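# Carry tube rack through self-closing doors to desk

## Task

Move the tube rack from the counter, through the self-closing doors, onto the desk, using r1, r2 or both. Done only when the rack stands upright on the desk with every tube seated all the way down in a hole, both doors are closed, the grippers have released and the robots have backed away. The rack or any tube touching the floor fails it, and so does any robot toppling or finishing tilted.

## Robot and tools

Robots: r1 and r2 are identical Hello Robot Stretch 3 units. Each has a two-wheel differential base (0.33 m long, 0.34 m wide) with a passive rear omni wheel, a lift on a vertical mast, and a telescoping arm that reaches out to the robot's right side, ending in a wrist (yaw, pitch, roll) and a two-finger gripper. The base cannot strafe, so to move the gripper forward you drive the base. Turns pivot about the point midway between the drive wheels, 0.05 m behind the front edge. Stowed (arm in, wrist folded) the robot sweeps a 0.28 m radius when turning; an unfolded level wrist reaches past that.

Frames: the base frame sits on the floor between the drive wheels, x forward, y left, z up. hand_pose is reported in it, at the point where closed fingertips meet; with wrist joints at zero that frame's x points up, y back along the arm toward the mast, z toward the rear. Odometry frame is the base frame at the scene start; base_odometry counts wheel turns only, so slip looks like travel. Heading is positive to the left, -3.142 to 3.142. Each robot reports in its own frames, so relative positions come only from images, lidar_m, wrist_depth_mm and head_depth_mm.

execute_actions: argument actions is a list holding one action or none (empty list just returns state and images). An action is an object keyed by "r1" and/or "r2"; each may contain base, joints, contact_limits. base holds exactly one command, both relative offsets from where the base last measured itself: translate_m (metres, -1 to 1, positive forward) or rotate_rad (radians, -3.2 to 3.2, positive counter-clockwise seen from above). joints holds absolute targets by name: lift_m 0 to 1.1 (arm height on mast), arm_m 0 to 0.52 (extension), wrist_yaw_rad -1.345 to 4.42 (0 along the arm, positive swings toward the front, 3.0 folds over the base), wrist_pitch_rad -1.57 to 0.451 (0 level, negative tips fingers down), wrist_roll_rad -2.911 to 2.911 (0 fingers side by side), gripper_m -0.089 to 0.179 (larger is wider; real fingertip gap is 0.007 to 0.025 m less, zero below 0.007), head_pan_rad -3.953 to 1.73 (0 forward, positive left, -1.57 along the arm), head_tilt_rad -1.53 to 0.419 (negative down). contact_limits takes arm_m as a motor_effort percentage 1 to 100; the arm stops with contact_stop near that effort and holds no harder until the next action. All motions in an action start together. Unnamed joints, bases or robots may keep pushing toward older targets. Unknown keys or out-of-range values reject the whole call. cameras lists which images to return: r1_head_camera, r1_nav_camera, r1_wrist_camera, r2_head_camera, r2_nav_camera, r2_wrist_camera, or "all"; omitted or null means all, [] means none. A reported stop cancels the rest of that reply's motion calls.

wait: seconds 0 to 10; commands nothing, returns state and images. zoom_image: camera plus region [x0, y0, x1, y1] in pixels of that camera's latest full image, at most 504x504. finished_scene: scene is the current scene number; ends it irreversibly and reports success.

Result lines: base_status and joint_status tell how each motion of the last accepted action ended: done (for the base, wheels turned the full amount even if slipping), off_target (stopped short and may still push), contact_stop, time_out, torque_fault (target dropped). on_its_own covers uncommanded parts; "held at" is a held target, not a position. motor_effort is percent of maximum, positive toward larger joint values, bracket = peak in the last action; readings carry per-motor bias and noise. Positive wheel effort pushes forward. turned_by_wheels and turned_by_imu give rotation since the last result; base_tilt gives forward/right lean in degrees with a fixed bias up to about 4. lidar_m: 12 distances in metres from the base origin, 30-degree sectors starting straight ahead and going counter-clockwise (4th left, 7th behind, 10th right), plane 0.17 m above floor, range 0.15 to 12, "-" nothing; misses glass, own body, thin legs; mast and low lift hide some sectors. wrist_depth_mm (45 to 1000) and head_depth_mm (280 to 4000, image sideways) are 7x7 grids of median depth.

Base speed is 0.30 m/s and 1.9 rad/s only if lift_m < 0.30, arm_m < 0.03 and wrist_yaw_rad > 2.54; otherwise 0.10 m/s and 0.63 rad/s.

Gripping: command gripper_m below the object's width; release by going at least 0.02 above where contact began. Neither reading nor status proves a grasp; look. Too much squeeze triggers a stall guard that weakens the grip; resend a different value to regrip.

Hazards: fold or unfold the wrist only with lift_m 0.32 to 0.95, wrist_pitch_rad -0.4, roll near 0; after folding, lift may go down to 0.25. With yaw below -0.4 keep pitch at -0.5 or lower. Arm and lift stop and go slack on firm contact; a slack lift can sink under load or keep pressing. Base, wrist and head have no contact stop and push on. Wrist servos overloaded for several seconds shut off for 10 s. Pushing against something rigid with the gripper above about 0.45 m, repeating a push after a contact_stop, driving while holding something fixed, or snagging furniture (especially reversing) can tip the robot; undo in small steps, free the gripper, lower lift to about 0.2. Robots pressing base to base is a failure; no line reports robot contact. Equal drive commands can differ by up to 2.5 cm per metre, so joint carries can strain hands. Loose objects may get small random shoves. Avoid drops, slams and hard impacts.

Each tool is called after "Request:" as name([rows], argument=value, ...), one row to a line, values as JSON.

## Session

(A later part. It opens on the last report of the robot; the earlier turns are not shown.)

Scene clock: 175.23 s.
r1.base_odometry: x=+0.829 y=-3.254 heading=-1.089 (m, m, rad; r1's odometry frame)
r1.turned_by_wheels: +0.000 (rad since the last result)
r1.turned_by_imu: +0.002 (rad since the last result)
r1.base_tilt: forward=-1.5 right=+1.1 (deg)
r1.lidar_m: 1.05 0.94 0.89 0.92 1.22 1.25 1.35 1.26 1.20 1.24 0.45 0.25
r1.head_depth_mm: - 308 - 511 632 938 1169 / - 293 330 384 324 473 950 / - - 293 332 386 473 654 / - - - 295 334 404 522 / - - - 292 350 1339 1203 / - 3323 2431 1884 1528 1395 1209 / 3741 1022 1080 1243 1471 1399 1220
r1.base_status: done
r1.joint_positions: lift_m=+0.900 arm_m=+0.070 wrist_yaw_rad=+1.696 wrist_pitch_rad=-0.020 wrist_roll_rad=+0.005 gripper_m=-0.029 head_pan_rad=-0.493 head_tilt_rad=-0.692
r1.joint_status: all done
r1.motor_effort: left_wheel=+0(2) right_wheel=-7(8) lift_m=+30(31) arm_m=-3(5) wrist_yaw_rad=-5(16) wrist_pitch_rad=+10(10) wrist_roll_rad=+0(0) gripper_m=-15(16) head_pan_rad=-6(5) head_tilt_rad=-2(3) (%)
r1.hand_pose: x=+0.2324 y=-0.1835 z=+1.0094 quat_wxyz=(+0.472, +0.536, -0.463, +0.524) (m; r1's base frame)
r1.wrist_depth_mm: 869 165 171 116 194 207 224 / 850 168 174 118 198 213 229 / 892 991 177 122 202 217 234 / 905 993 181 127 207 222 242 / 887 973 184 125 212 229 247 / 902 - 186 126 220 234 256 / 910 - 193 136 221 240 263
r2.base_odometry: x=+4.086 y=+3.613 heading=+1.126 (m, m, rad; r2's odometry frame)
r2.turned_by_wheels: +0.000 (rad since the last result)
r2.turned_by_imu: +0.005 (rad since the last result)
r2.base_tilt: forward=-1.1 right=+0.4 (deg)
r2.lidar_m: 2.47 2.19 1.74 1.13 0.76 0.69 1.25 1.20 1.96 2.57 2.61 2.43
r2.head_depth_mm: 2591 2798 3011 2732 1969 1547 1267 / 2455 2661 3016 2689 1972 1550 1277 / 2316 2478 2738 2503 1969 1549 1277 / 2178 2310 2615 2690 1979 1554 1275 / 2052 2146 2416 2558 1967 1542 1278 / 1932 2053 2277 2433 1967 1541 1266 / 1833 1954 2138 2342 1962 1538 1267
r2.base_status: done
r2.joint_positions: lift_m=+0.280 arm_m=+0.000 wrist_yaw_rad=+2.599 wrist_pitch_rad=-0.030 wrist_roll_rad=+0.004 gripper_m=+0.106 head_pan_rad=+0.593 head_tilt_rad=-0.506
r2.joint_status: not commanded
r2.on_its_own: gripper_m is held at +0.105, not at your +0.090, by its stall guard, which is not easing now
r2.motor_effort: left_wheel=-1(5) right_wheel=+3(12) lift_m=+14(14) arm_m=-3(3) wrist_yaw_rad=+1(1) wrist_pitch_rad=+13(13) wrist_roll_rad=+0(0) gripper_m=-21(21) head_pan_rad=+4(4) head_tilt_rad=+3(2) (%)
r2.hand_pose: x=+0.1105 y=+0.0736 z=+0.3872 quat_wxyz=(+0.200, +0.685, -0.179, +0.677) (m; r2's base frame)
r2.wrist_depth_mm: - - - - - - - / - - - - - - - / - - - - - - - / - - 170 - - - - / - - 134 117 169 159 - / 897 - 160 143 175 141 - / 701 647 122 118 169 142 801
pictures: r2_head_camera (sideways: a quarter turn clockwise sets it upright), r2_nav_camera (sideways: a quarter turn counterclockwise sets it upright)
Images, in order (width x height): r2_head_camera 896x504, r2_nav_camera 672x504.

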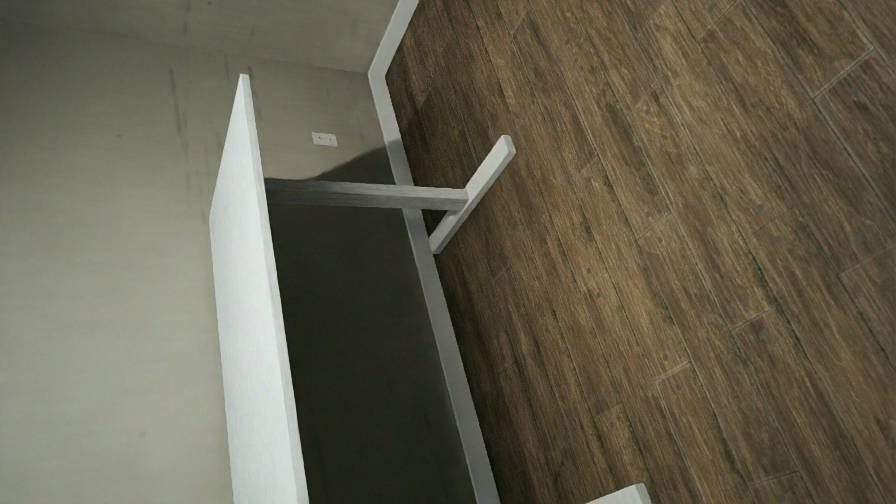

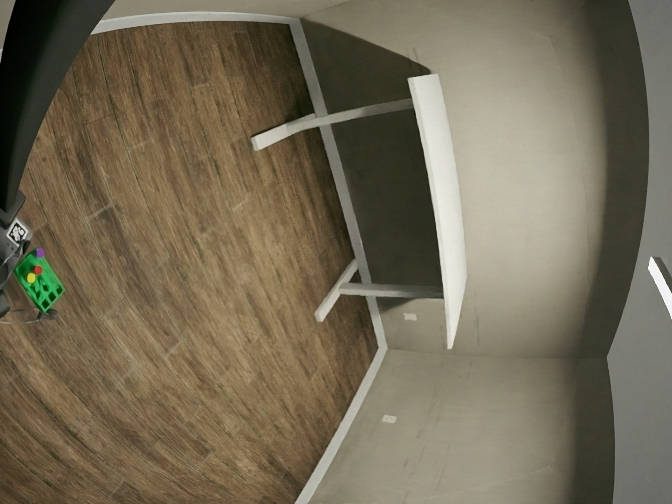

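Request:
execute_actions([
  {"r1":{"base":{"translate_m":0.12},"joints":{"arm_m":0.03}},"r2":{"base":{"rotate_rad":0.78},"joints":{"head_pan_rad":0}}},
], cameras=[])

Request:
execute_actions([
  {"r1":{"base":{"translate_m":0.12},"joints":{"arm_m":0.005,"wrist_yaw_rad":1.705}},"r2":{"base":{"translate_m":0.3}}},
], cameras=[])

Request:
execute_actions([
  {"r1":{"base":{"translate_m":0.27},"joints":{"wrist_yaw_rad":1.715}},"r2":{"base":{"translate_m":0.65}}},
], cameras=[])

Request:
execute_actions([
  {"r1":{"base":{"translate_m":0.12},"joints":{"wrist_yaw_rad":1.69,"arm_m":0.03}},"r2":{"base":{"rotate_rad":0.9},"joints":{"lift_m":0.5}}},
], cameras=[])

Request:
execute_actions([
  {"r1":{"base":{"translate_m":0.12},"joints":{"arm_m":0.074}},"r2":{"base":{"rotate_rad":1.02},"joints":{"lift_m":0.75,"wrist_yaw_rad":1.57,"head_pan_rad":-1.57}}},
], cameras=[])

Request:
execute_actions([
  {"r1":{"joints":{"gripper_m":0.06}},"r2":{"joints":{"lift_m":0.98}}},
], cameras=["r2_head_camera","r2_wrist_camera","r1_wrist_camera"])

Scene clock: 177.67 s.
r1.base_odometry: x=+0.885 y=-3.360 heading=-1.089 (m, m, rad; r1's odometry frame)
r1.turned_by_wheels: +0.000 (rad since the last result)
r1.turned_by_imu: +0.001 (rad since the last result)
r1.base_tilt: forward=-1.6 right=+1.2 (deg)
r1.lidar_m: 0.26 0.88 0.84 0.86 1.14 1.35 1.46 1.32 1.26 1.29 0.43 0.26
r1.head_depth_mm: 289 321 376 457 579 789 1059 / - 304 349 406 471 625 875 / - - 294 340 310 389 674 / - - 288 311 356 439 551 / - - - 290 324 383 515 / - - - - 331 1369 1217 / - - 971 1107 1318 1408 1220
r1.base_status: done
r1.joint_positions: lift_m=+0.900 arm_m=+0.030 wrist_yaw_rad=+1.701 wrist_pitch_rad=-0.019 wrist_roll_rad=+0.005 gripper_m=-0.029 head_pan_rad=-0.493 head_tilt_rad=-0.692
r1.joint_status: all done
r1.motor_effort: left_wheel=+0(4) right_wheel=-7(10) lift_m=+31(30) arm_m=-3(7) wrist_yaw_rad=-9(27) wrist_pitch_rad=+9(10) wrist_roll_rad=+0(0) gripper_m=-15(18) head_pan_rad=-5(4) head_tilt_rad=-3(3) (%)
r1.hand_pose: x=+0.2322 y=-0.1420 z=+1.0094 quat_wxyz=(+0.471, +0.537, -0.462, +0.526) (m; r1's base frame)
r1.wrist_depth_mm: 781 885 175 116 184 190 194 / 799 895 178 118 188 194 199 / 790 903 182 121 192 197 204 / 817 939 187 125 196 203 207 / 825 946 191 125 201 207 213 / 817 962 194 127 205 212 219 / 828 999 199 202 211 218 224
r2.base_odometry: x=+4.086 y=+3.613 heading=+1.906 (m, m, rad; r2's odometry frame)
r2.turned_by_wheels: +0.780 (rad since the last result)
r2.turned_by_imu: +0.786 (rad since the last result)
r2.base_tilt: forward=-1.1 right=+0.4 (deg)
r2.lidar_m: 2.21 1.74 0.88 0.69 0.69 1.21 1.20 2.53 2.77 2.45 2.43 2.18
r2.head_depth_mm: 2204 2375 2669 2711 1974 1549 1274 / 2120 2268 2554 2515 1974 1537 1276 / 2018 2187 2474 2618 1968 1544 1272 / 1954 2088 2351 2552 1958 1545 1276 / 1896 2032 2249 2435 1983 1548 1274 / 1839 1969 2150 2341 1975 1546 1274 / 1765 1903 1677 2297 1961 1545 1273
r2.base_status: done
r2.joint_positions: lift_m=+0.280 arm_m=+0.000 wrist_yaw_rad=+2.599 wrist_pitch_rad=-0.030 wrist_roll_rad=+0.004 gripper_m=+0.106 head_pan_rad=+0.007 head_tilt_rad=-0.506
r2.joint_status: all done
r2.on_its_own: gripper_m is held at +0.105, not at your +0.090, by its stall guard, which is not easing now
r2.motor_effort: left_wheel=-2(7) right_wheel=+2(12) lift_m=+14(15) arm_m=-4(3) wrist_yaw_rad=+0(0) wrist_pitch_rad=+13(13) wrist_roll_rad=+1(1) gripper_m=-21(21) head_pan_rad=-4(40) head_tilt_rad=+3(2) (%)
r2.hand_pose: x=+0.1105 y=+0.0736 z=+0.3872 quat_wxyz=(+0.200, +0.685, -0.179, +0.677) (m; r2's base frame)
r2.wrist_depth_mm: 598 710 872 - - - - / 618 712 879 - - - - / 624 728 815 - - - - / 630 755 170 - - - - / 631 720 135 117 169 159 - / 644 - 159 142 174 141 - / 630 648 122 118 169 141 792
pictures: none
No camera images: the call's "cameras" was empty. Leave "cameras" out to get every camera's image.

Scene clock: 180.50 s.
r1.base_odometry: x=+0.941 y=-3.467 heading=-1.089 (m, m, rad; r1's odometry frame)
r1.turned_by_wheels: +0.000 (rad since the last result)
r1.turned_by_imu: +0.001 (rad since the last result)
r1.base_tilt: forward=-1.6 right=+1.2 (deg)
r1.lidar_m: 0.26 0.82 0.78 0.80 1.07 1.44 1.56 1.38 1.32 1.17 0.40 0.27
r1.head_depth_mm: - 301 349 417 517 664 - / - 288 320 377 457 580 743 / - - 303 357 398 485 659 / - - 286 314 350 428 563 / - - - 295 338 403 503 / - - - 286 313 1280 1203 / - - - 980 1146 1341 1221
r1.base_status: done
r1.joint_positions: lift_m=+0.900 arm_m=+0.005 wrist_yaw_rad=+1.706 wrist_pitch_rad=-0.019 wrist_roll_rad=+0.005 gripper_m=-0.029 head_pan_rad=-0.493 head_tilt_rad=-0.692
r1.joint_status: all done
r1.motor_effort: left_wheel=-1(3) right_wheel=-4(11) lift_m=+29(30) arm_m=-3(7) wrist_yaw_rad=-2(27) wrist_pitch_rad=+9(10) wrist_roll_rad=+0(0) gripper_m=-15(17) head_pan_rad=-4(5) head_tilt_rad=-3(3) (%)
r1.hand_pose: x=+0.2320 y=-0.1157 z=+1.0094 quat_wxyz=(+0.469, +0.538, -0.461, +0.527) (m; r1's base frame)
r1.wrist_depth_mm: 710 857 181 116 178 175 174 / 720 864 185 119 182 180 178 / 724 901 188 123 185 183 181 / 743 883 194 129 190 187 186 / 744 882 197 125 194 192 190 / 743 922 203 127 198 196 194 / 753 904 207 135 203 200 198
r2.base_odometry: x=+3.988 y=+3.896 heading=+1.905 (m, m, rad; r2's odometry frame)
r2.turned_by_wheels: +0.000 (rad since the last result)
r2.turned_by_imu: +0.001 (rad since the last result)
r2.base_tilt: forward=-1.2 right=+0.4 (deg)
r2.lidar_m: 1.94 1.46 1.01 0.82 0.81 1.42 1.50 2.81 2.89 2.34 2.32 1.90
r2.head_depth_mm: 1901 2066 1805 2337 1975 1551 1274 / 1851 2004 2211 2463 1966 1551 1271 / 1775 1922 1563 2367 1971 1547 1274 / 1706 1832 1570 2283 1968 1542 1271 / 1651 1767 1400 2191 1969 1543 1277 / 1597 1723 1395 2072 1965 1546 1277 / 1545 1666 1403 1961 1879 1540 1270
r2.base_status: done
r2.joint_positions: lift_m=+0.280 arm_m=+0.000 wrist_yaw_rad=+2.599 wrist_pitch_rad=-0.030 wrist_roll_rad=+0.004 gripper_m=+0.106 head_pan_rad=+0.007 head_tilt_rad=-0.506
r2.joint_status: not commanded
r2.on_its_own: gripper_m is held at +0.105, not at your +0.090, by its stall guard, which is not easing now
r2.motor_effort: left_wheel=-2(6) right_wheel=+3(13) lift_m=+14(15) arm_m=-3(3) wrist_yaw_rad=+1(0) wrist_pitch_rad=+13(13) wrist_roll_rad=+1(1) gripper_m=-21(20) head_pan_rad=-4(3) head_tilt_rad=+1(2) (%)
r2.hand_pose: x=+0.1105 y=+0.0736 z=+0.3872 quat_wxyz=(+0.200, +0.685, -0.179, +0.677) (m; r2's base frame)
r2.wrist_depth_mm: 684 812 989 - - - - / 693 826 - - - - - / 721 838 922 - - - - / 723 868 170 - - - - / 728 826 135 117 170 159 - / 732 - 160 142 174 141 - / 684 654 122 118 169 141 793
pictures: none
No camera images: the call's "cameras" was empty. Leave "cameras" out to get every camera's image.

Scene clock: 184.37 s.
r1.base_odometry: x=+1.066 y=-3.706 heading=-1.089 (m, m, rad; r1's odometry frame)
r1.turned_by_wheels: +0.000 (rad since the last result)
r1.turned_by_imu: +0.003 (rad since the last result)
r1.base_tilt: forward=-1.6 right=+1.2 (deg)
r1.lidar_m: 0.28 0.69 0.66 0.68 0.90 1.67 1.82 1.51 1.44 0.63 0.34 0.29
r1.head_depth_mm: - - 301 351 422 520 - / - - 294 338 401 504 628 / - - - 329 376 409 612 / - - - 313 350 453 573 / - - - 303 354 428 1085 / - - - 300 755 952 1151 / - 506 571 658 777 953 1152
r1.base_status: done
r1.joint_positions: lift_m=+0.900 arm_m=+0.005 wrist_yaw_rad=+1.706 wrist_pitch_rad=-0.019 wrist_roll_rad=+0.005 gripper_m=-0.029 head_pan_rad=-0.493 head_tilt_rad=-0.692
r1.joint_status: all done
r1.motor_effort: left_wheel=-2(5) right_wheel=-4(5) lift_m=+30(30) arm_m=-2(3) wrist_yaw_rad=+7(15) wrist_pitch_rad=+9(10) wrist_roll_rad=-1(0) gripper_m=-15(16) head_pan_rad=-5(6) head_tilt_rad=-3(3) (%)
r1.hand_pose: x=+0.2321 y=-0.1157 z=+1.0095 quat_wxyz=(+0.470, +0.538, -0.461, +0.527) (m; r1's base frame)
r1.wrist_depth_mm: 610 692 198 117 167 155 144 / 617 715 610 120 171 158 147 / 630 723 627 127 175 161 150 / 635 756 651 127 179 164 153 / 634 767 681 126 180 168 157 / 631 765 722 127 183 172 159 / 642 780 736 135 193 175 162
r2.base_odometry: x=+3.774 y=+4.510 heading=+1.905 (m, m, rad; r2's odometry frame)
r2.turned_by_wheels: +0.000 (rad since the last result)
r2.turned_by_imu: +0.003 (rad since the last result)
r2.base_tilt: forward=-1.2 right=+0.4 (deg)
r2.lidar_m: 1.33 0.88 1.29 1.05 1.05 1.15 2.03 3.41 2.59 2.10 2.08 1.30
r2.head_depth_mm: 1293 1423 1164 770 1945 1549 1271 / 1236 1363 1167 727 1864 1545 1276 / 1200 1315 1166 728 1801 1555 1275 / 1157 1259 1164 725 1736 1561 1275 / 1115 1221 1163 726 1655 1548 1269 / 1084 1172 1161 724 1573 1546 1275 / 1050 1131 1169 726 597 1537 1277
r2.base_status: done
r2.joint_positions: lift_m=+0.280 arm_m=+0.000 wrist_yaw_rad=+2.599 wrist_pitch_rad=-0.030 wrist_roll_rad=+0.004 gripper_m=+0.106 head_pan_rad=+0.007 head_tilt_rad=-0.506
r2.joint_status: not commanded
r2.on_its_own: gripper_m is held at +0.105, not at your +0.090, by its stall guard, which is not easing now
r2.motor_effort: left_wheel=-2(6) right_wheel=+3(13) lift_m=+15(14) arm_m=-3(3) wrist_yaw_rad=+0(1) wrist_pitch_rad=+13(12) wrist_roll_rad=+1(1) gripper_m=-21(21) head_pan_rad=-4(3) head_tilt_rad=+2(2) (%)
r2.hand_pose: x=+0.1105 y=+0.0736 z=+0.3872 quat_wxyz=(+0.200, +0.685, -0.179, +0.677) (m; r2's base frame)
r2.wrist_depth_mm: 872 - - - - - - / 884 - - - - - - / 881 - - - - - - / 899 - 170 - - - - / 930 - 135 117 168 159 - / 898 - 160 142 175 141 - / 695 654 122 118 169 142 791
pictures: none
No camera images: the call's "cameras" was empty. Leave "cameras" out to get every camera's image.

Scene clock: 187.20 s.
r1.base_odometry: x=+1.121 y=-3.812 heading=-1.089 (m, m, rad; r1's odometry frame)
r1.turned_by_wheels: +0.000 (rad since the last result)
r1.turned_by_imu: +0.002 (rad since the last result)
r1.base_tilt: forward=-1.6 right=+1.2 (deg)
r1.lidar_m: 0.45 0.61 0.60 0.62 0.82 1.78 1.92 1.57 1.50 0.54 0.34 0.30
r1.head_depth_mm: - - 297 344 408 506 617 / - - 296 339 384 493 646 / - - 293 330 313 399 620 / - - 290 327 379 470 604 / - - 291 331 558 720 960 / 343 381 430 504 609 747 959 / 344 388 447 517 613 750 967
r1.base_status: done
r1.joint_positions: lift_m=+0.900 arm_m=+0.030 wrist_yaw_rad=+1.690 wrist_pitch_rad=-0.019 wrist_roll_rad=+0.005 gripper_m=-0.029 head_pan_rad=-0.493 head_tilt_rad=-0.692
r1.joint_status: all done
r1.motor_effort: left_wheel=-1(8) right_wheel=-6(16) lift_m=+30(31) arm_m=+3(7) wrist_yaw_rad=+0(37) wrist_pitch_rad=+9(10) wrist_roll_rad=-1(0) gripper_m=-15(20) head_pan_rad=-6(5) head_tilt_rad=-3(3) (%)
r1.hand_pose: x=+0.2326 y=-0.1442 z=+1.0095 quat_wxyz=(+0.474, +0.535, -0.465, +0.523) (m; r1's base frame)
r1.wrist_depth_mm: 590 524 414 116 164 148 135 / 587 536 427 118 167 151 137 / 600 565 436 122 171 154 140 / 597 589 452 126 175 157 143 / 606 609 472 125 177 160 145 / 611 637 507 126 178 163 148 / 607 661 497 136 190 167 150
r2.base_odometry: x=+3.774 y=+4.510 heading=+2.805 (m, m, rad; r2's odometry frame)
r2.turned_by_wheels: +0.900 (rad since the last result)
r2.turned_by_imu: +0.910 (rad since the last result)
r2.base_tilt: forward=-1.1 right=+0.4 (deg)
r2.lidar_m: 0.89 1.08 1.04 1.09 1.75 3.38 2.94 2.16 2.09 1.29 1.37 0.88
r2.head_depth_mm: 1092 1172 1173 726 599 1550 1272 / 1148 1248 1288 727 1065 1384 1275 / 1218 1317 1439 725 1753 1548 1236 / 1289 1408 1552 767 1872 1545 1269 / 1360 1472 1614 1769 1886 1553 1271 / 1246 1340 1429 1553 1688 1542 1276 / 1121 1186 1262 1350 1454 1492 1275
r2.base_status: done
r2.joint_positions: lift_m=+0.500 arm_m=+0.000 wrist_yaw_rad=+2.599 wrist_pitch_rad=-0.030 wrist_roll_rad=+0.004 gripper_m=+0.106 head_pan_rad=+0.007 head_tilt_rad=-0.506
r2.joint_status: all done
r2.on_its_own: gripper_m is held at +0.105, not at your +0.090, by its stall guard, which is not easing now
r2.motor_effort: left_wheel=-1(7) right_wheel=+3(11) lift_m=+24(26) arm_m=-3(3) wrist_yaw_rad=+0(1) wrist_pitch_rad=+13(13) wrist_roll_rad=+1(1) gripper_m=-21(20) head_pan_rad=-4(3) head_tilt_rad=+2(1) (%)
r2.hand_pose: x=+0.1105 y=+0.0736 z=+0.6064 quat_wxyz=(+0.200, +0.685, -0.179, +0.677) (m; r2's base frame)
r2.wrist_depth_mm: - - - - - - - / - - - - - - - / - - - - - - - / - - 171 - - - - / - - 135 117 168 159 - / - - 160 142 175 141 - / - 969 122 119 170 141 -
pictures: none
No camera images: the call's "cameras" was empty. Leave "cameras" out to get every camera's image.

Scene clock: 190.30 s.
r1.base_odometry: x=+1.177 y=-3.919 heading=-1.089 (m, m, rad; r1's odometry frame)
r1.turned_by_wheels: +0.000 (rad since the last result)
r1.turned_by_imu: +0.002 (rad since the last result)
r1.base_tilt: forward=-1.5 right=+1.2 (deg)
r1.lidar_m: 0.35 0.46 0.55 0.56 0.75 1.87 2.03 1.63 1.55 0.49 0.35 0.33
r1.head_depth_mm: - - 311 358 402 517 658 / - 286 311 352 327 457 663 / - 287 311 359 425 520 665 / - 288 314 366 426 519 664 / - 286 311 358 434 536 699 / - 289 320 377 447 546 703 / - 293 327 378 449 551 707
r1.base_status: done
r1.joint_positions: lift_m=+0.900 arm_m=+0.074 wrist_yaw_rad=+1.689 wrist_pitch_rad=-0.018 wrist_roll_rad=+0.005 gripper_m=-0.029 head_pan_rad=-0.493 head_tilt_rad=-0.692
r1.joint_status: all done
r1.motor_effort: left_wheel=-1(10) right_wheel=-5(24) lift_m=+30(30) arm_m=+2(8) wrist_yaw_rad=+0(43) wrist_pitch_rad=+9(10) wrist_roll_rad=-1(0) gripper_m=-16(21) head_pan_rad=-5(5) head_tilt_rad=-2(3) (%)
r1.hand_pose: x=+0.2326 y=-0.1884 z=+1.0097 quat_wxyz=(+0.474, +0.534, -0.465, +0.523) (m; r1's base frame)
r1.wrist_depth_mm: 393 301 223 116 162 142 126 / 416 312 228 118 165 144 128 / 435 324 235 122 169 147 130 / 458 338 244 127 172 149 132 / 483 352 252 125 174 152 134 / 516 367 271 126 173 155 137 / 555 381 267 136 189 158 139
r2.base_odometry: x=+3.774 y=+4.510 heading=-2.458 (m, m, rad; r2's odometry frame)
r2.turned_by_wheels: +1.020 (rad since the last result)
r2.turned_by_imu: +1.033 (rad since the last result)
r2.base_tilt: forward=-1.1 right=+0.4 (deg)
r2.lidar_m: 1.04 1.09 1.60 3.40 2.98 2.18 2.09 1.30 1.37 0.90 0.88 1.09
r2.head_depth_mm: 1080 1182 1165 724 1623 1546 1273 / 1089 1187 1164 724 1624 1541 1266 / 1092 1191 1157 724 1628 1536 1271 / 1092 1196 1163 723 1649 1544 1273 / 1089 1193 1164 723 1634 1543 1270 / 1096 1195 1165 726 1084 1452 1273 / 1101 1200 1272 727 1651 1546 1277
r2.base_status: done
r2.joint_positions: lift_m=+0.750 arm_m=+0.000 wrist_yaw_rad=+1.572 wrist_pitch_rad=-0.031 wrist_roll_rad=+0.004 gripper_m=+0.106 head_pan_rad=-1.563 head_tilt_rad=-0.506
r2.joint_status: all done
r2.on_its_own: gripper_m is held at +0.105, not at your +0.090, by its stall guard, which is not easing now
r2.motor_effort: left_wheel=-2(6) right_wheel=+3(7) lift_m=+25(26) arm_m=-3(3) wrist_yaw_rad=-2(2) wrist_pitch_rad=+13(13) wrist_roll_rad=+1(1) gripper_m=-21(21) head_pan_rad=-4(49) head_tilt_rad=+2(3) (%)
r2.hand_pose: x=+0.2340 y=-0.1449 z=+0.8564 quat_wxyz=(+0.507, +0.509, -0.492, +0.492) (m; r2's base frame)
r2.wrist_depth_mm: 963 933 924 917 921 898 924 / 936 971 981 936 956 942 929 / - 991 987 965 957 950 951 / - - 170 - - 951 985 / - - 134 117 169 159 999 / - - 160 142 174 142 - / - - 122 118 169 141 -
pictures: none
No camera images: the call's "cameras" was empty. Leave "cameras" out to get every camera's image.

Scene clock: 193.23 s.
r1.base_odometry: x=+1.177 y=-3.919 heading=-1.089 (m, m, rad; r1's odometry frame)
r1.turned_by_wheels: +0.000 (rad since the last result)
r1.turned_by_imu: +0.001 (rad since the last result)
r1.base_tilt: forward=-1.6 right=+1.2 (deg)
r1.lidar_m: 0.35 0.46 0.54 0.56 0.75 1.87 2.03 1.63 1.55 0.50 0.36 0.33
r1.head_depth_mm: - - 329 364 451 536 684 / - 291 323 366 370 523 689 / - 291 325 374 422 543 695 / - 289 319 367 433 528 667 / - 286 311 359 435 536 700 / - 289 321 378 447 548 703 / - 294 327 379 449 548 710
r1.base_status: not commanded
r1.joint_positions: lift_m=+0.900 arm_m=+0.074 wrist_yaw_rad=+1.690 wrist_pitch_rad=-0.018 wrist_roll_rad=+0.005 gripper_m=+0.060 head_pan_rad=-0.493 head_tilt_rad=-0.692
r1.joint_status: all done
r1.motor_effort: left_wheel=-1(1) right_wheel=+1(6) lift_m=+30(30) arm_m=+2(2) wrist_yaw_rad=+0(0) wrist_pitch_rad=+9(9) wrist_roll_rad=+0(0) gripper_m=+1(77) head_pan_rad=-5(5) head_tilt_rad=-3(2) (%)
r1.hand_pose: x=+0.2326 y=-0.1882 z=+1.0097 quat_wxyz=(+0.473, +0.534, -0.465, +0.523) (m; r1's base frame)
r1.wrist_depth_mm: 397 305 225 127 173 151 134 / 420 313 229 131 176 154 136 / 433 326 237 196 180 157 138 / 458 339 243 202 184 160 140 / 493 352 254 207 185 163 143 / 515 372 - 211 - 165 145 / 554 405 266 216 197 164 148
r2.base_odometry: x=+3.774 y=+4.510 heading=-2.458 (m, m, rad; r2's odometry frame)
r2.turned_by_wheels: +0.000 (rad since the last result)
r2.turned_by_imu: +0.000 (rad since the last result)
r2.base_tilt: forward=-1.1 right=+0.4 (deg)
r2.lidar_m: 1.05 1.08 1.59 3.40 2.98 2.17 2.09 1.29 1.37 0.90 0.88 1.09
r2.head_depth_mm: 1085 1189 1158 726 597 - - / 1085 1188 1158 723 1595 - - / 1089 1190 1167 727 1597 - - / 1092 1187 1154 727 1644 1548 - / 1095 1191 1159 724 1648 1544 - / 1096 1196 1163 727 1084 1216 - / 1099 1196 1259 723 1648 - -
r2.base_status: not commanded
r2.joint_positions: lift_m=+0.980 arm_m=+0.000 wrist_yaw_rad=+1.572 wrist_pitch_rad=-0.031 wrist_roll_rad=+0.004 gripper_m=+0.106 head_pan_rad=-1.563 head_tilt_rad=-0.506
r2.joint_status: all done
r2.on_its_own: gripper_m is held at +0.105, not at your +0.090, by its stall guard, which is not easing now
r2.motor_effort: left_wheel=-2(1) right_wheel=+2(3) lift_m=+24(26) arm_m=-3(3) wrist_yaw_rad=-2(2) wrist_pitch_rad=+13(13) wrist_roll_rad=+1(0) gripper_m=-21(21) head_pan_rad=-4(4) head_tilt_rad=+1(1) (%)
r2.hand_pose: x=+0.2340 y=-0.1449 z=+1.0864 quat_wxyz=(+0.507, +0.509, -0.492, +0.492) (m; r2's base frame)
r2.wrist_depth_mm: 946 957 927 923 917 924 892 / 961 947 966 954 938 911 943 / 968 970 980 971 966 951 957 / - - 170 985 994 988 970 / - - 135 117 169 158 - / - - 159 142 175 141 - / - - 121 118 169 141 -
pictures: r1_wrist_camera, r2_head_camera (sideways: a quarter turn clockwise sets it upright), r2_wrist_camera
Images, in order (width x height): r1_wrist_camera 644x364, r2_head_camera 896x504, r2_wrist_camera 644x364.

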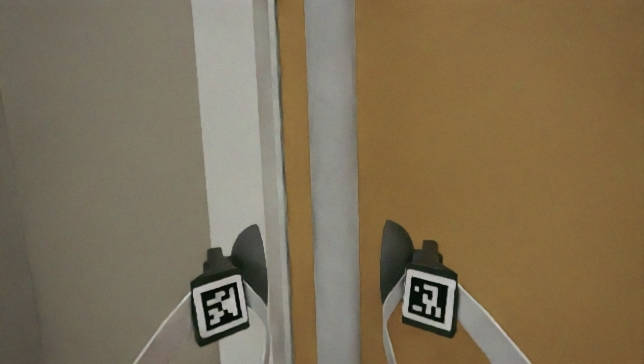

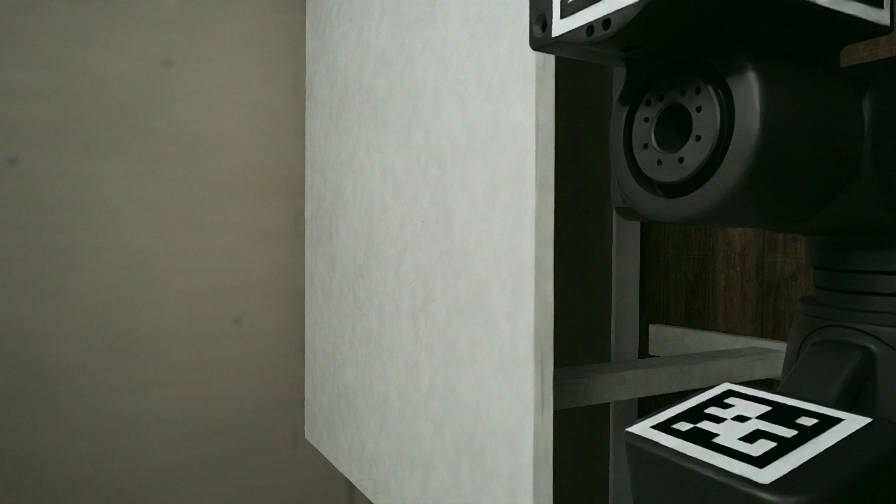

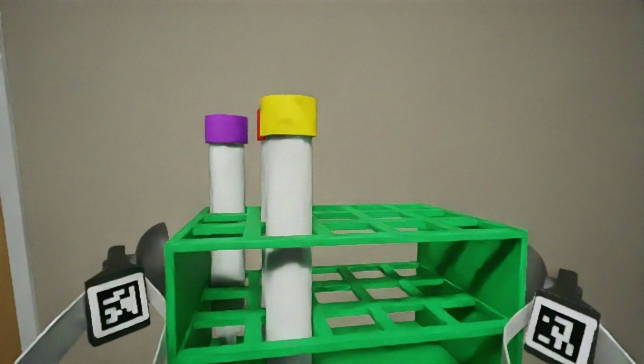

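Request:
execute_actions([
  {"r1":{"base":{"translate_m":-0.25}},"r2":{"joints":{"lift_m":0.93,"arm_m":0.28,"wrist_yaw_rad":0}}},
], cameras=[])

Request:
execute_actions([
  {"r2":{"joints":{"lift_m":0.893}}},
], cameras=["r2_head_camera","r2_wrist_camera"])

Scene clock: 197.13 s.
r1.base_odometry: x=+1.061 y=-3.697 heading=-1.089 (m, m, rad; r1's odometry frame)
r1.turned_by_wheels: +0.000 (rad since the last result)
r1.turned_by_imu: +0.000 (rad since the last result)
r1.base_tilt: forward=-1.6 right=+1.2 (deg)
r1.lidar_m: 0.56 0.70 0.66 0.68 0.90 1.66 1.80 1.51 1.44 0.83 0.59 0.56
r1.head_depth_mm: 451 503 571 655 793 946 1145 / 452 504 573 657 776 965 1151 / 453 506 573 662 744 956 1155 / 454 507 565 649 780 954 1156 / 435 492 565 663 784 937 1152 / 456 504 566 649 787 963 1162 / 445 498 574 666 794 970 1167
r1.base_status: done
r1.joint_positions: lift_m=+0.900 arm_m=+0.074 wrist_yaw_rad=+1.690 wrist_pitch_rad=-0.018 wrist_roll_rad=+0.005 gripper_m=+0.060 head_pan_rad=-0.493 head_tilt_rad=-0.692
r1.joint_status: not commanded
r1.motor_effort: left_wheel=+0(5) right_wheel=+2(3) lift_m=+30(29) arm_m=+2(3) wrist_yaw_rad=+0(0) wrist_pitch_rad=+8(9) wrist_roll_rad=+0(0) gripper_m=+1(1) head_pan_rad=-5(6) head_tilt_rad=-3(3) (%)
r1.hand_pose: x=+0.2326 y=-0.1882 z=+1.0097 quat_wxyz=(+0.473, +0.534, -0.465, +0.523) (m; r1's base frame)
r1.wrist_depth_mm: 672 691 545 455 391 341 303 / 668 714 567 463 397 350 309 / 685 742 596 477 408 355 315 / 699 764 601 490 419 361 318 / 694 773 629 503 419 369 323 / 698 805 - 521 - 376 331 / 698 811 658 529 442 371 337
r2.base_odometry: x=+3.774 y=+4.510 heading=-2.458 (m, m, rad; r2's odometry frame)
r2.turned_by_wheels: +0.000 (rad since the last result)
r2.turned_by_imu: -0.001 (rad since the last result)
r2.base_tilt: forward=-1.2 right=+0.4 (deg)
r2.lidar_m: 1.05 1.08 1.59 3.40 2.98 2.17 2.09 1.29 1.37 0.90 0.88 1.09
r2.head_depth_mm: 1085 1187 1160 - 1674 1544 1269 / 1087 1186 1250 - 1659 1554 1281 / 1093 1191 1256 - 1664 1553 1266 / 1090 1192 1212 676 1631 1551 1272 / 1099 1192 1156 724 1639 1551 1280 / 1091 1195 1157 725 1081 1416 1268 / 1102 1204 1265 726 1649 1545 1268
r2.base_status: not commanded
r2.joint_positions: lift_m=+0.930 arm_m=+0.280 wrist_yaw_rad=+0.001 wrist_pitch_rad=-0.030 wrist_roll_rad=+0.004 gripper_m=+0.106 head_pan_rad=-1.563 head_tilt_rad=-0.506
r2.joint_status: all done
r2.on_its_own: gripper_m is held at +0.105, not at your +0.090, by its stall guard, which is not easing now
r2.motor_effort: left_wheel=-2(2) right_wheel=+3(3) lift_m=+14(20) arm_m=+3(2) wrist_yaw_rad=-1(4) wrist_pitch_rad=+13(13) wrist_roll_rad=+1(0) gripper_m=-21(22) head_pan_rad=-3(3) head_tilt_rad=+3(1) (%)
r2.hand_pose: x=-0.0212 y=-0.6801 z=+1.0371 quat_wxyz=(+0.706, +0.011, -0.708, -0.011) (m; r2's base frame)
r2.wrist_depth_mm: 771 765 759 769 742 743 729 / 797 796 795 773 764 778 756 / 826 806 797 780 787 780 777 / 844 834 169 646 801 811 794 / 431 475 135 117 169 159 506 / 317 - 159 142 175 141 336 / 231 219 122 118 168 141 266
pictures: none
No camera images: the call's "cameras" was empty. Leave "cameras" out to get every camera's image.

Scene clock: 198.27 s.
r1.base_odometry: x=+1.061 y=-3.697 heading=-1.089 (m, m, rad; r1's odometry frame)
r1.turned_by_wheels: +0.000 (rad since the last result)
r1.turned_by_imu: +0.000 (rad since the last result)
r1.base_tilt: forward=-1.6 right=+1.2 (deg)
r1.lidar_m: 0.56 0.70 0.66 0.68 0.91 1.66 1.81 1.51 1.44 0.83 0.59 0.56
r1.head_depth_mm: 452 503 570 659 796 947 1146 / 452 504 571 659 777 962 1150 / 453 505 574 660 743 952 1162 / 453 507 563 650 782 960 1159 / 435 492 565 665 785 935 1156 / 455 504 566 648 785 963 1161 / 445 498 573 668 791 969 1167
r1.base_status: not commanded
r1.joint_positions: lift_m=+0.900 arm_m=+0.074 wrist_yaw_rad=+1.690 wrist_pitch_rad=-0.018 wrist_roll_rad=+0.005 gripper_m=+0.060 head_pan_rad=-0.493 head_tilt_rad=-0.692
r1.joint_status: not commanded
r1.motor_effort: left_wheel=-1(1) right_wheel=+2(2) lift_m=+30(30) arm_m=+2(2) wrist_yaw_rad=+0(1) wrist_pitch_rad=+9(9) wrist_roll_rad=-1(0) gripper_m=+1(0) head_pan_rad=-5(5) head_tilt_rad=-3(3) (%)
r1.hand_pose: x=+0.2326 y=-0.1882 z=+1.0097 quat_wxyz=(+0.473, +0.534, -0.465, +0.523) (m; r1's base frame)
r1.wrist_depth_mm: 671 698 553 455 392 343 302 / 672 715 562 457 397 349 307 / 688 740 581 475 409 354 314 / 685 763 599 490 425 363 318 / 693 774 637 503 416 369 323 / 699 798 - 513 - 373 330 / 704 809 658 528 450 372 335
r2.base_odometry: x=+3.774 y=+4.510 heading=-2.458 (m, m, rad; r2's odometry frame)
r2.turned_by_wheels: +0.000 (rad since the last result)
r2.turned_by_imu: +0.000 (rad since the last result)
r2.base_tilt: forward=-1.2 right=+0.4 (deg)
r2.lidar_m: 1.04 1.08 1.59 3.40 2.98 2.18 2.08 1.30 1.38 0.90 0.88 1.09
r2.head_depth_mm: 1088 1182 1157 767 - 1494 1244 / 1086 1187 1162 - 1682 1551 1275 / 1085 1189 1157 - 1703 1548 1266 / 1090 1196 1159 671 1638 1540 1270 / 1091 1194 1162 726 1642 1540 1278 / 1095 1189 1155 725 1081 1413 1274 / 1095 1198 1265 723 1653 1531 1270
r2.base_status: not commanded
r2.joint_positions: lift_m=+0.893 arm_m=+0.280 wrist_yaw_rad=+0.001 wrist_pitch_rad=-0.025 wrist_roll_rad=+0.004 gripper_m=+0.106 head_pan_rad=-1.563 head_tilt_rad=-0.506
r2.joint_status: all done
r2.on_its_own: gripper_m is held at +0.105, not at your +0.090, by its stall guard, which is not easing now
r2.motor_effort: left_wheel=-2(2) right_wheel=+3(3) lift_m=+13(12) arm_m=+3(3) wrist_yaw_rad=-1(0) wrist_pitch_rad=+11(13) wrist_roll_rad=+1(1) gripper_m=-22(21) head_pan_rad=-4(3) head_tilt_rad=+2(1) (%)
r2.hand_pose: x=-0.0212 y=-0.6803 z=+1.0015 quat_wxyz=(+0.706, +0.010, -0.708, -0.009) (m; r2's base frame)
r2.wrist_depth_mm: 772 772 768 763 766 758 760 / 787 787 779 785 772 768 768 / 803 808 160 788 792 792 760 / 845 613 165 171 720 769 799 / 330 369 127 116 141 150 392 / 232 106 155 140 170 141 262 / 178 168 122 120 164 141 204
pictures: r2_head_camera (sideways: a quarter turn clockwise sets it upright), r2_wrist_camera
Images, in order (width x height): r2_head_camera 896x504, r2_wrist_camera 644x364.

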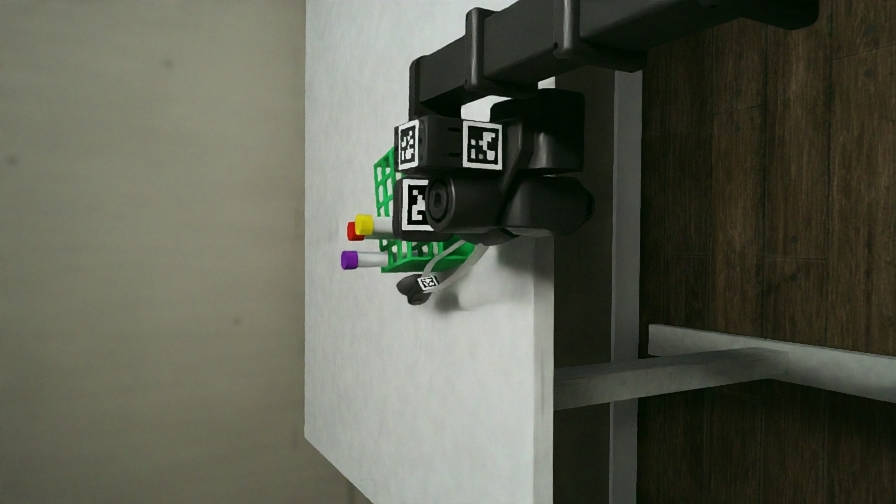

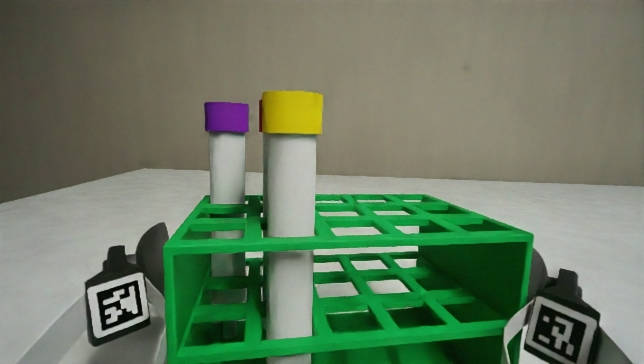

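Request:
execute_actions([
  {"r2":{"joints":{"gripper_m":0.179,"lift_m":0.89}}},
], cameras=[])

Request:
execute_actions([
  {"r2":{"joints":{"arm_m":0}},"r1":{"joints":{"head_pan_rad":-3.6,"head_tilt_rad":-0.3}}},
], cameras=["r2_wrist_camera","r1_nav_camera","r2_head_camera"])

Request:
zoom_image(camera="r2_wrist_camera", region=[220,100,440,280])

Scene clock: 199.60 s.
r1.base_odometry: x=+1.061 y=-3.697 heading=-1.089 (m, m, rad; r1's odometry frame)
r1.turned_by_wheels: +0.000 (rad since the last result)
r1.turned_by_imu: +0.000 (rad since the last result)
r1.base_tilt: forward=-1.6 right=+1.2 (deg)
r1.lidar_m: 0.56 0.69 0.66 0.68 0.91 1.66 1.80 1.51 1.44 0.83 0.59 0.56
r1.head_depth_mm: 452 503 570 655 793 945 1148 / 451 504 571 657 778 967 1151 / 453 505 572 661 744 953 1154 / 454 507 563 651 785 957 1161 / 436 492 565 666 783 938 1156 / 456 503 566 649 787 969 1163 / 446 498 573 666 793 972 1165
r1.base_status: not commanded
r1.joint_positions: lift_m=+0.900 arm_m=+0.074 wrist_yaw_rad=+1.690 wrist_pitch_rad=-0.018 wrist_roll_rad=+0.005 gripper_m=+0.060 head_pan_rad=-0.493 head_tilt_rad=-0.692
r1.joint_status: not commanded
r1.motor_effort: left_wheel=+0(1) right_wheel=+1(2) lift_m=+30(30) arm_m=+3(3) wrist_yaw_rad=+0(0) wrist_pitch_rad=+9(9) wrist_roll_rad=+0(0) gripper_m=+0(0) head_pan_rad=-5(4) head_tilt_rad=-3(3) (%)
r1.hand_pose: x=+0.2326 y=-0.1882 z=+1.0097 quat_wxyz=(+0.473, +0.534, -0.465, +0.523) (m; r1's base frame)
r1.wrist_depth_mm: 686 686 550 453 394 340 301 / 681 721 571 470 401 348 305 / 670 745 585 479 410 354 313 / 691 765 603 484 419 358 320 / 686 788 628 507 419 370 323 / 698 796 - 515 - 373 330 / 705 804 666 532 451 373 332
r2.base_odometry: x=+3.774 y=+4.510 heading=-2.458 (m, m, rad; r2's odometry frame)
r2.turned_by_wheels: +0.000 (rad since the last result)
r2.turned_by_imu: +0.000 (rad since the last result)
r2.base_tilt: forward=-1.1 right=+0.4 (deg)
r2.lidar_m: 1.05 1.08 1.59 3.40 2.99 2.17 2.09 1.30 1.37 0.90 0.88 1.09
r2.head_depth_mm: 1086 1184 1153 766 - 1499 1239 / 1095 1185 1163 836 1682 1535 1273 / 1092 1193 1155 - 1695 1543 1271 / 1094 1196 1160 678 1655 1536 1271 / 1099 1196 1161 708 1650 1540 1281 / 1109 1197 1158 725 1081 1413 1274 / 1106 1202 1269 724 1648 1556 1270
r2.base_status: not commanded
r2.joint_positions: lift_m=+0.890 arm_m=+0.280 wrist_yaw_rad=+0.001 wrist_pitch_rad=-0.023 wrist_roll_rad=+0.004 gripper_m=+0.179 head_pan_rad=-1.563 head_tilt_rad=-0.506
r2.joint_status: all done
r2.motor_effort: left_wheel=-2(2) right_wheel=+3(2) lift_m=+14(16) arm_m=+3(2) wrist_yaw_rad=-1(1) wrist_pitch_rad=+10(11) wrist_roll_rad=+1(1) gripper_m=+0(84) head_pan_rad=-4(4) head_tilt_rad=+2(2) (%)
r2.hand_pose: x=-0.0212 y=-0.6804 z=+0.9991 quat_wxyz=(+0.706, +0.009, -0.708, -0.008) (m; r2's base frame)
r2.wrist_depth_mm: 773 780 773 763 752 739 733 / 782 779 780 773 752 765 783 / 810 802 156 795 796 785 791 / 830 601 160 163 702 746 802 / 327 335 123 116 149 142 386 / 239 113 155 139 168 139 272 / - 160 121 119 164 139 -
pictures: none
No camera images: the call's "cameras" was empty. Leave "cameras" out to get every camera's image.

Scene clock: 202.87 s.
r1.base_odometry: x=+1.061 y=-3.697 heading=-1.089 (m, m, rad; r1's odometry frame)
r1.turned_by_wheels: +0.000 (rad since the last result)
r1.turned_by_imu: +0.001 (rad since the last result)
r1.base_tilt: forward=-1.6 right=+1.2 (deg)
r1.lidar_m: 0.56 0.70 0.66 0.68 0.90 1.67 1.81 1.51 1.44 0.83 0.59 0.56
r1.head_depth_mm: 1415 1492 1568 1658 1774 - - / 1428 1509 1577 1685 1769 - - / 1480 1562 1633 1726 1850 - - / 1524 1601 1684 1793 1920 1989 - / 1531 1610 1707 1812 1928 1997 - / 1551 1628 1713 1830 1942 1976 - / 1569 1630 1745 1831 1934 1954 -
r1.base_status: not commanded
r1.joint_positions: lift_m=+0.900 arm_m=+0.074 wrist_yaw_rad=+1.690 wrist_pitch_rad=-0.018 wrist_roll_rad=+0.005 gripper_m=+0.060 head_pan_rad=-3.593 head_tilt_rad=-0.310
r1.joint_status: all done
r1.motor_effort: left_wheel=-1(0) right_wheel=+2(2) lift_m=+30(30) arm_m=+2(3) wrist_yaw_rad=+1(1) wrist_pitch_rad=+9(9) wrist_roll_rad=+0(0) gripper_m=+0(1) head_pan_rad=-5(62) head_tilt_rad=+4(23) (%)
r1.hand_pose: x=+0.2326 y=-0.1882 z=+1.0097 quat_wxyz=(+0.473, +0.534, -0.465, +0.523) (m; r1's base frame)
r1.wrist_depth_mm: 677 689 550 454 394 340 304 / 672 725 565 468 400 346 309 / 680 746 586 480 409 356 315 / 697 745 599 494 417 360 318 / 693 765 631 507 420 369 323 / 691 795 - 517 - 372 329 / 707 822 660 520 449 375 334
r2.base_odometry: x=+3.774 y=+4.510 heading=-2.458 (m, m, rad; r2's odometry frame)
r2.turned_by_wheels: +0.000 (rad since the last result)
r2.turned_by_imu: -0.001 (rad since the last result)
r2.base_tilt: forward=-1.2 right=+0.4 (deg)
r2.lidar_m: 1.04 1.08 1.59 3.40 2.99 2.16 2.09 1.30 1.37 0.90 0.88 1.09
r2.head_depth_mm: 1087 1188 1157 723 1597 1546 - / 1089 1183 1158 726 1625 1579 - / 1090 1185 1161 684 1637 - - / 1091 1189 1154 667 1644 1572 1245 / 1092 1187 1161 727 1621 1531 1272 / 1097 1191 1160 723 1078 1414 1270 / 1101 1199 1267 726 1659 1549 1275
r2.base_status: not commanded
r2.joint_positions: lift_m=+0.890 arm_m=+0.000 wrist_yaw_rad=+0.001 wrist_pitch_rad=-0.022 wrist_roll_rad=+0.004 gripper_m=+0.179 head_pan_rad=-1.563 head_tilt_rad=-0.506
r2.joint_status: all done
r2.motor_effort: left_wheel=-2(2) right_wheel=+3(3) lift_m=+14(13) arm_m=-4(5) wrist_yaw_rad=-1(1) wrist_pitch_rad=+10(10) wrist_roll_rad=+0(0) gripper_m=+0(0) head_pan_rad=-3(4) head_tilt_rad=+2(4) (%)
r2.hand_pose: x=-0.0213 y=-0.4009 z=+0.9994 quat_wxyz=(+0.706, +0.008, -0.708, -0.008) (m; r2's base frame)
r2.wrist_depth_mm: - - - - - - - / - - - - - - - / - - - - - - - / - 610 648 446 607 766 826 / 332 367 349 357 367 383 393 / - 661 708 292 290 290 289 / - - - - - - -
pictures: r1_nav_camera (sideways: a quarter turn counterclockwise sets it upright), r2_head_camera (sideways: a quarter turn clockwise sets it upright), r2_wrist_camera
Images, in order (width x height): r1_nav_camera 672x504, r2_head_camera 896x504, r2_wrist_camera 644x364.

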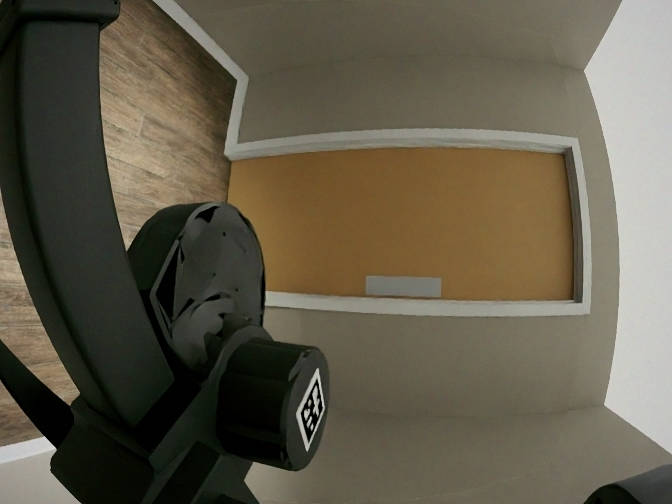

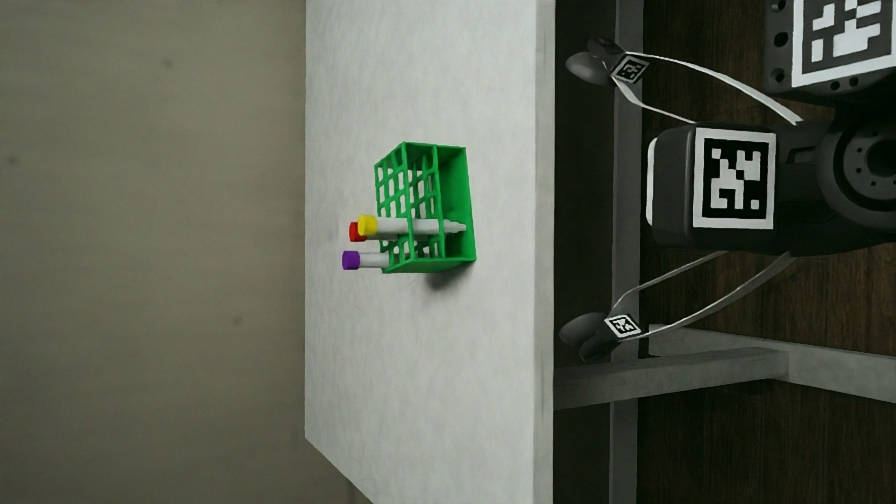

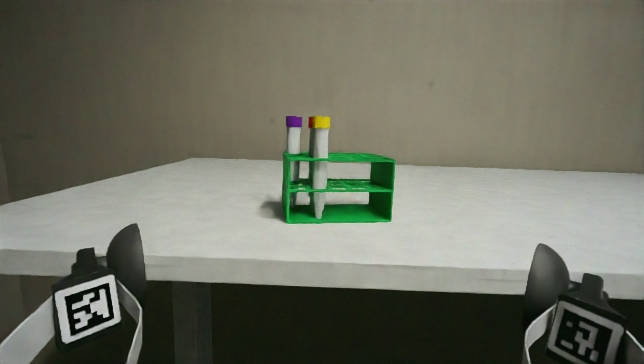

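Region (220, 100, 440, 280) of r2_wrist_camera's 644x364 image, scaled by 2.291; it fills the top 412 rows of this view, and the rest is white.

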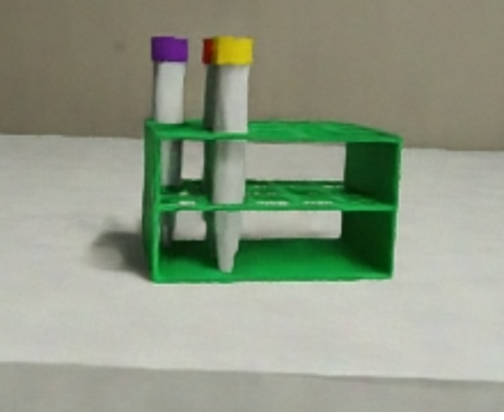

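Request:
finished_scene(scene=1)

The scene is finished: the task was done.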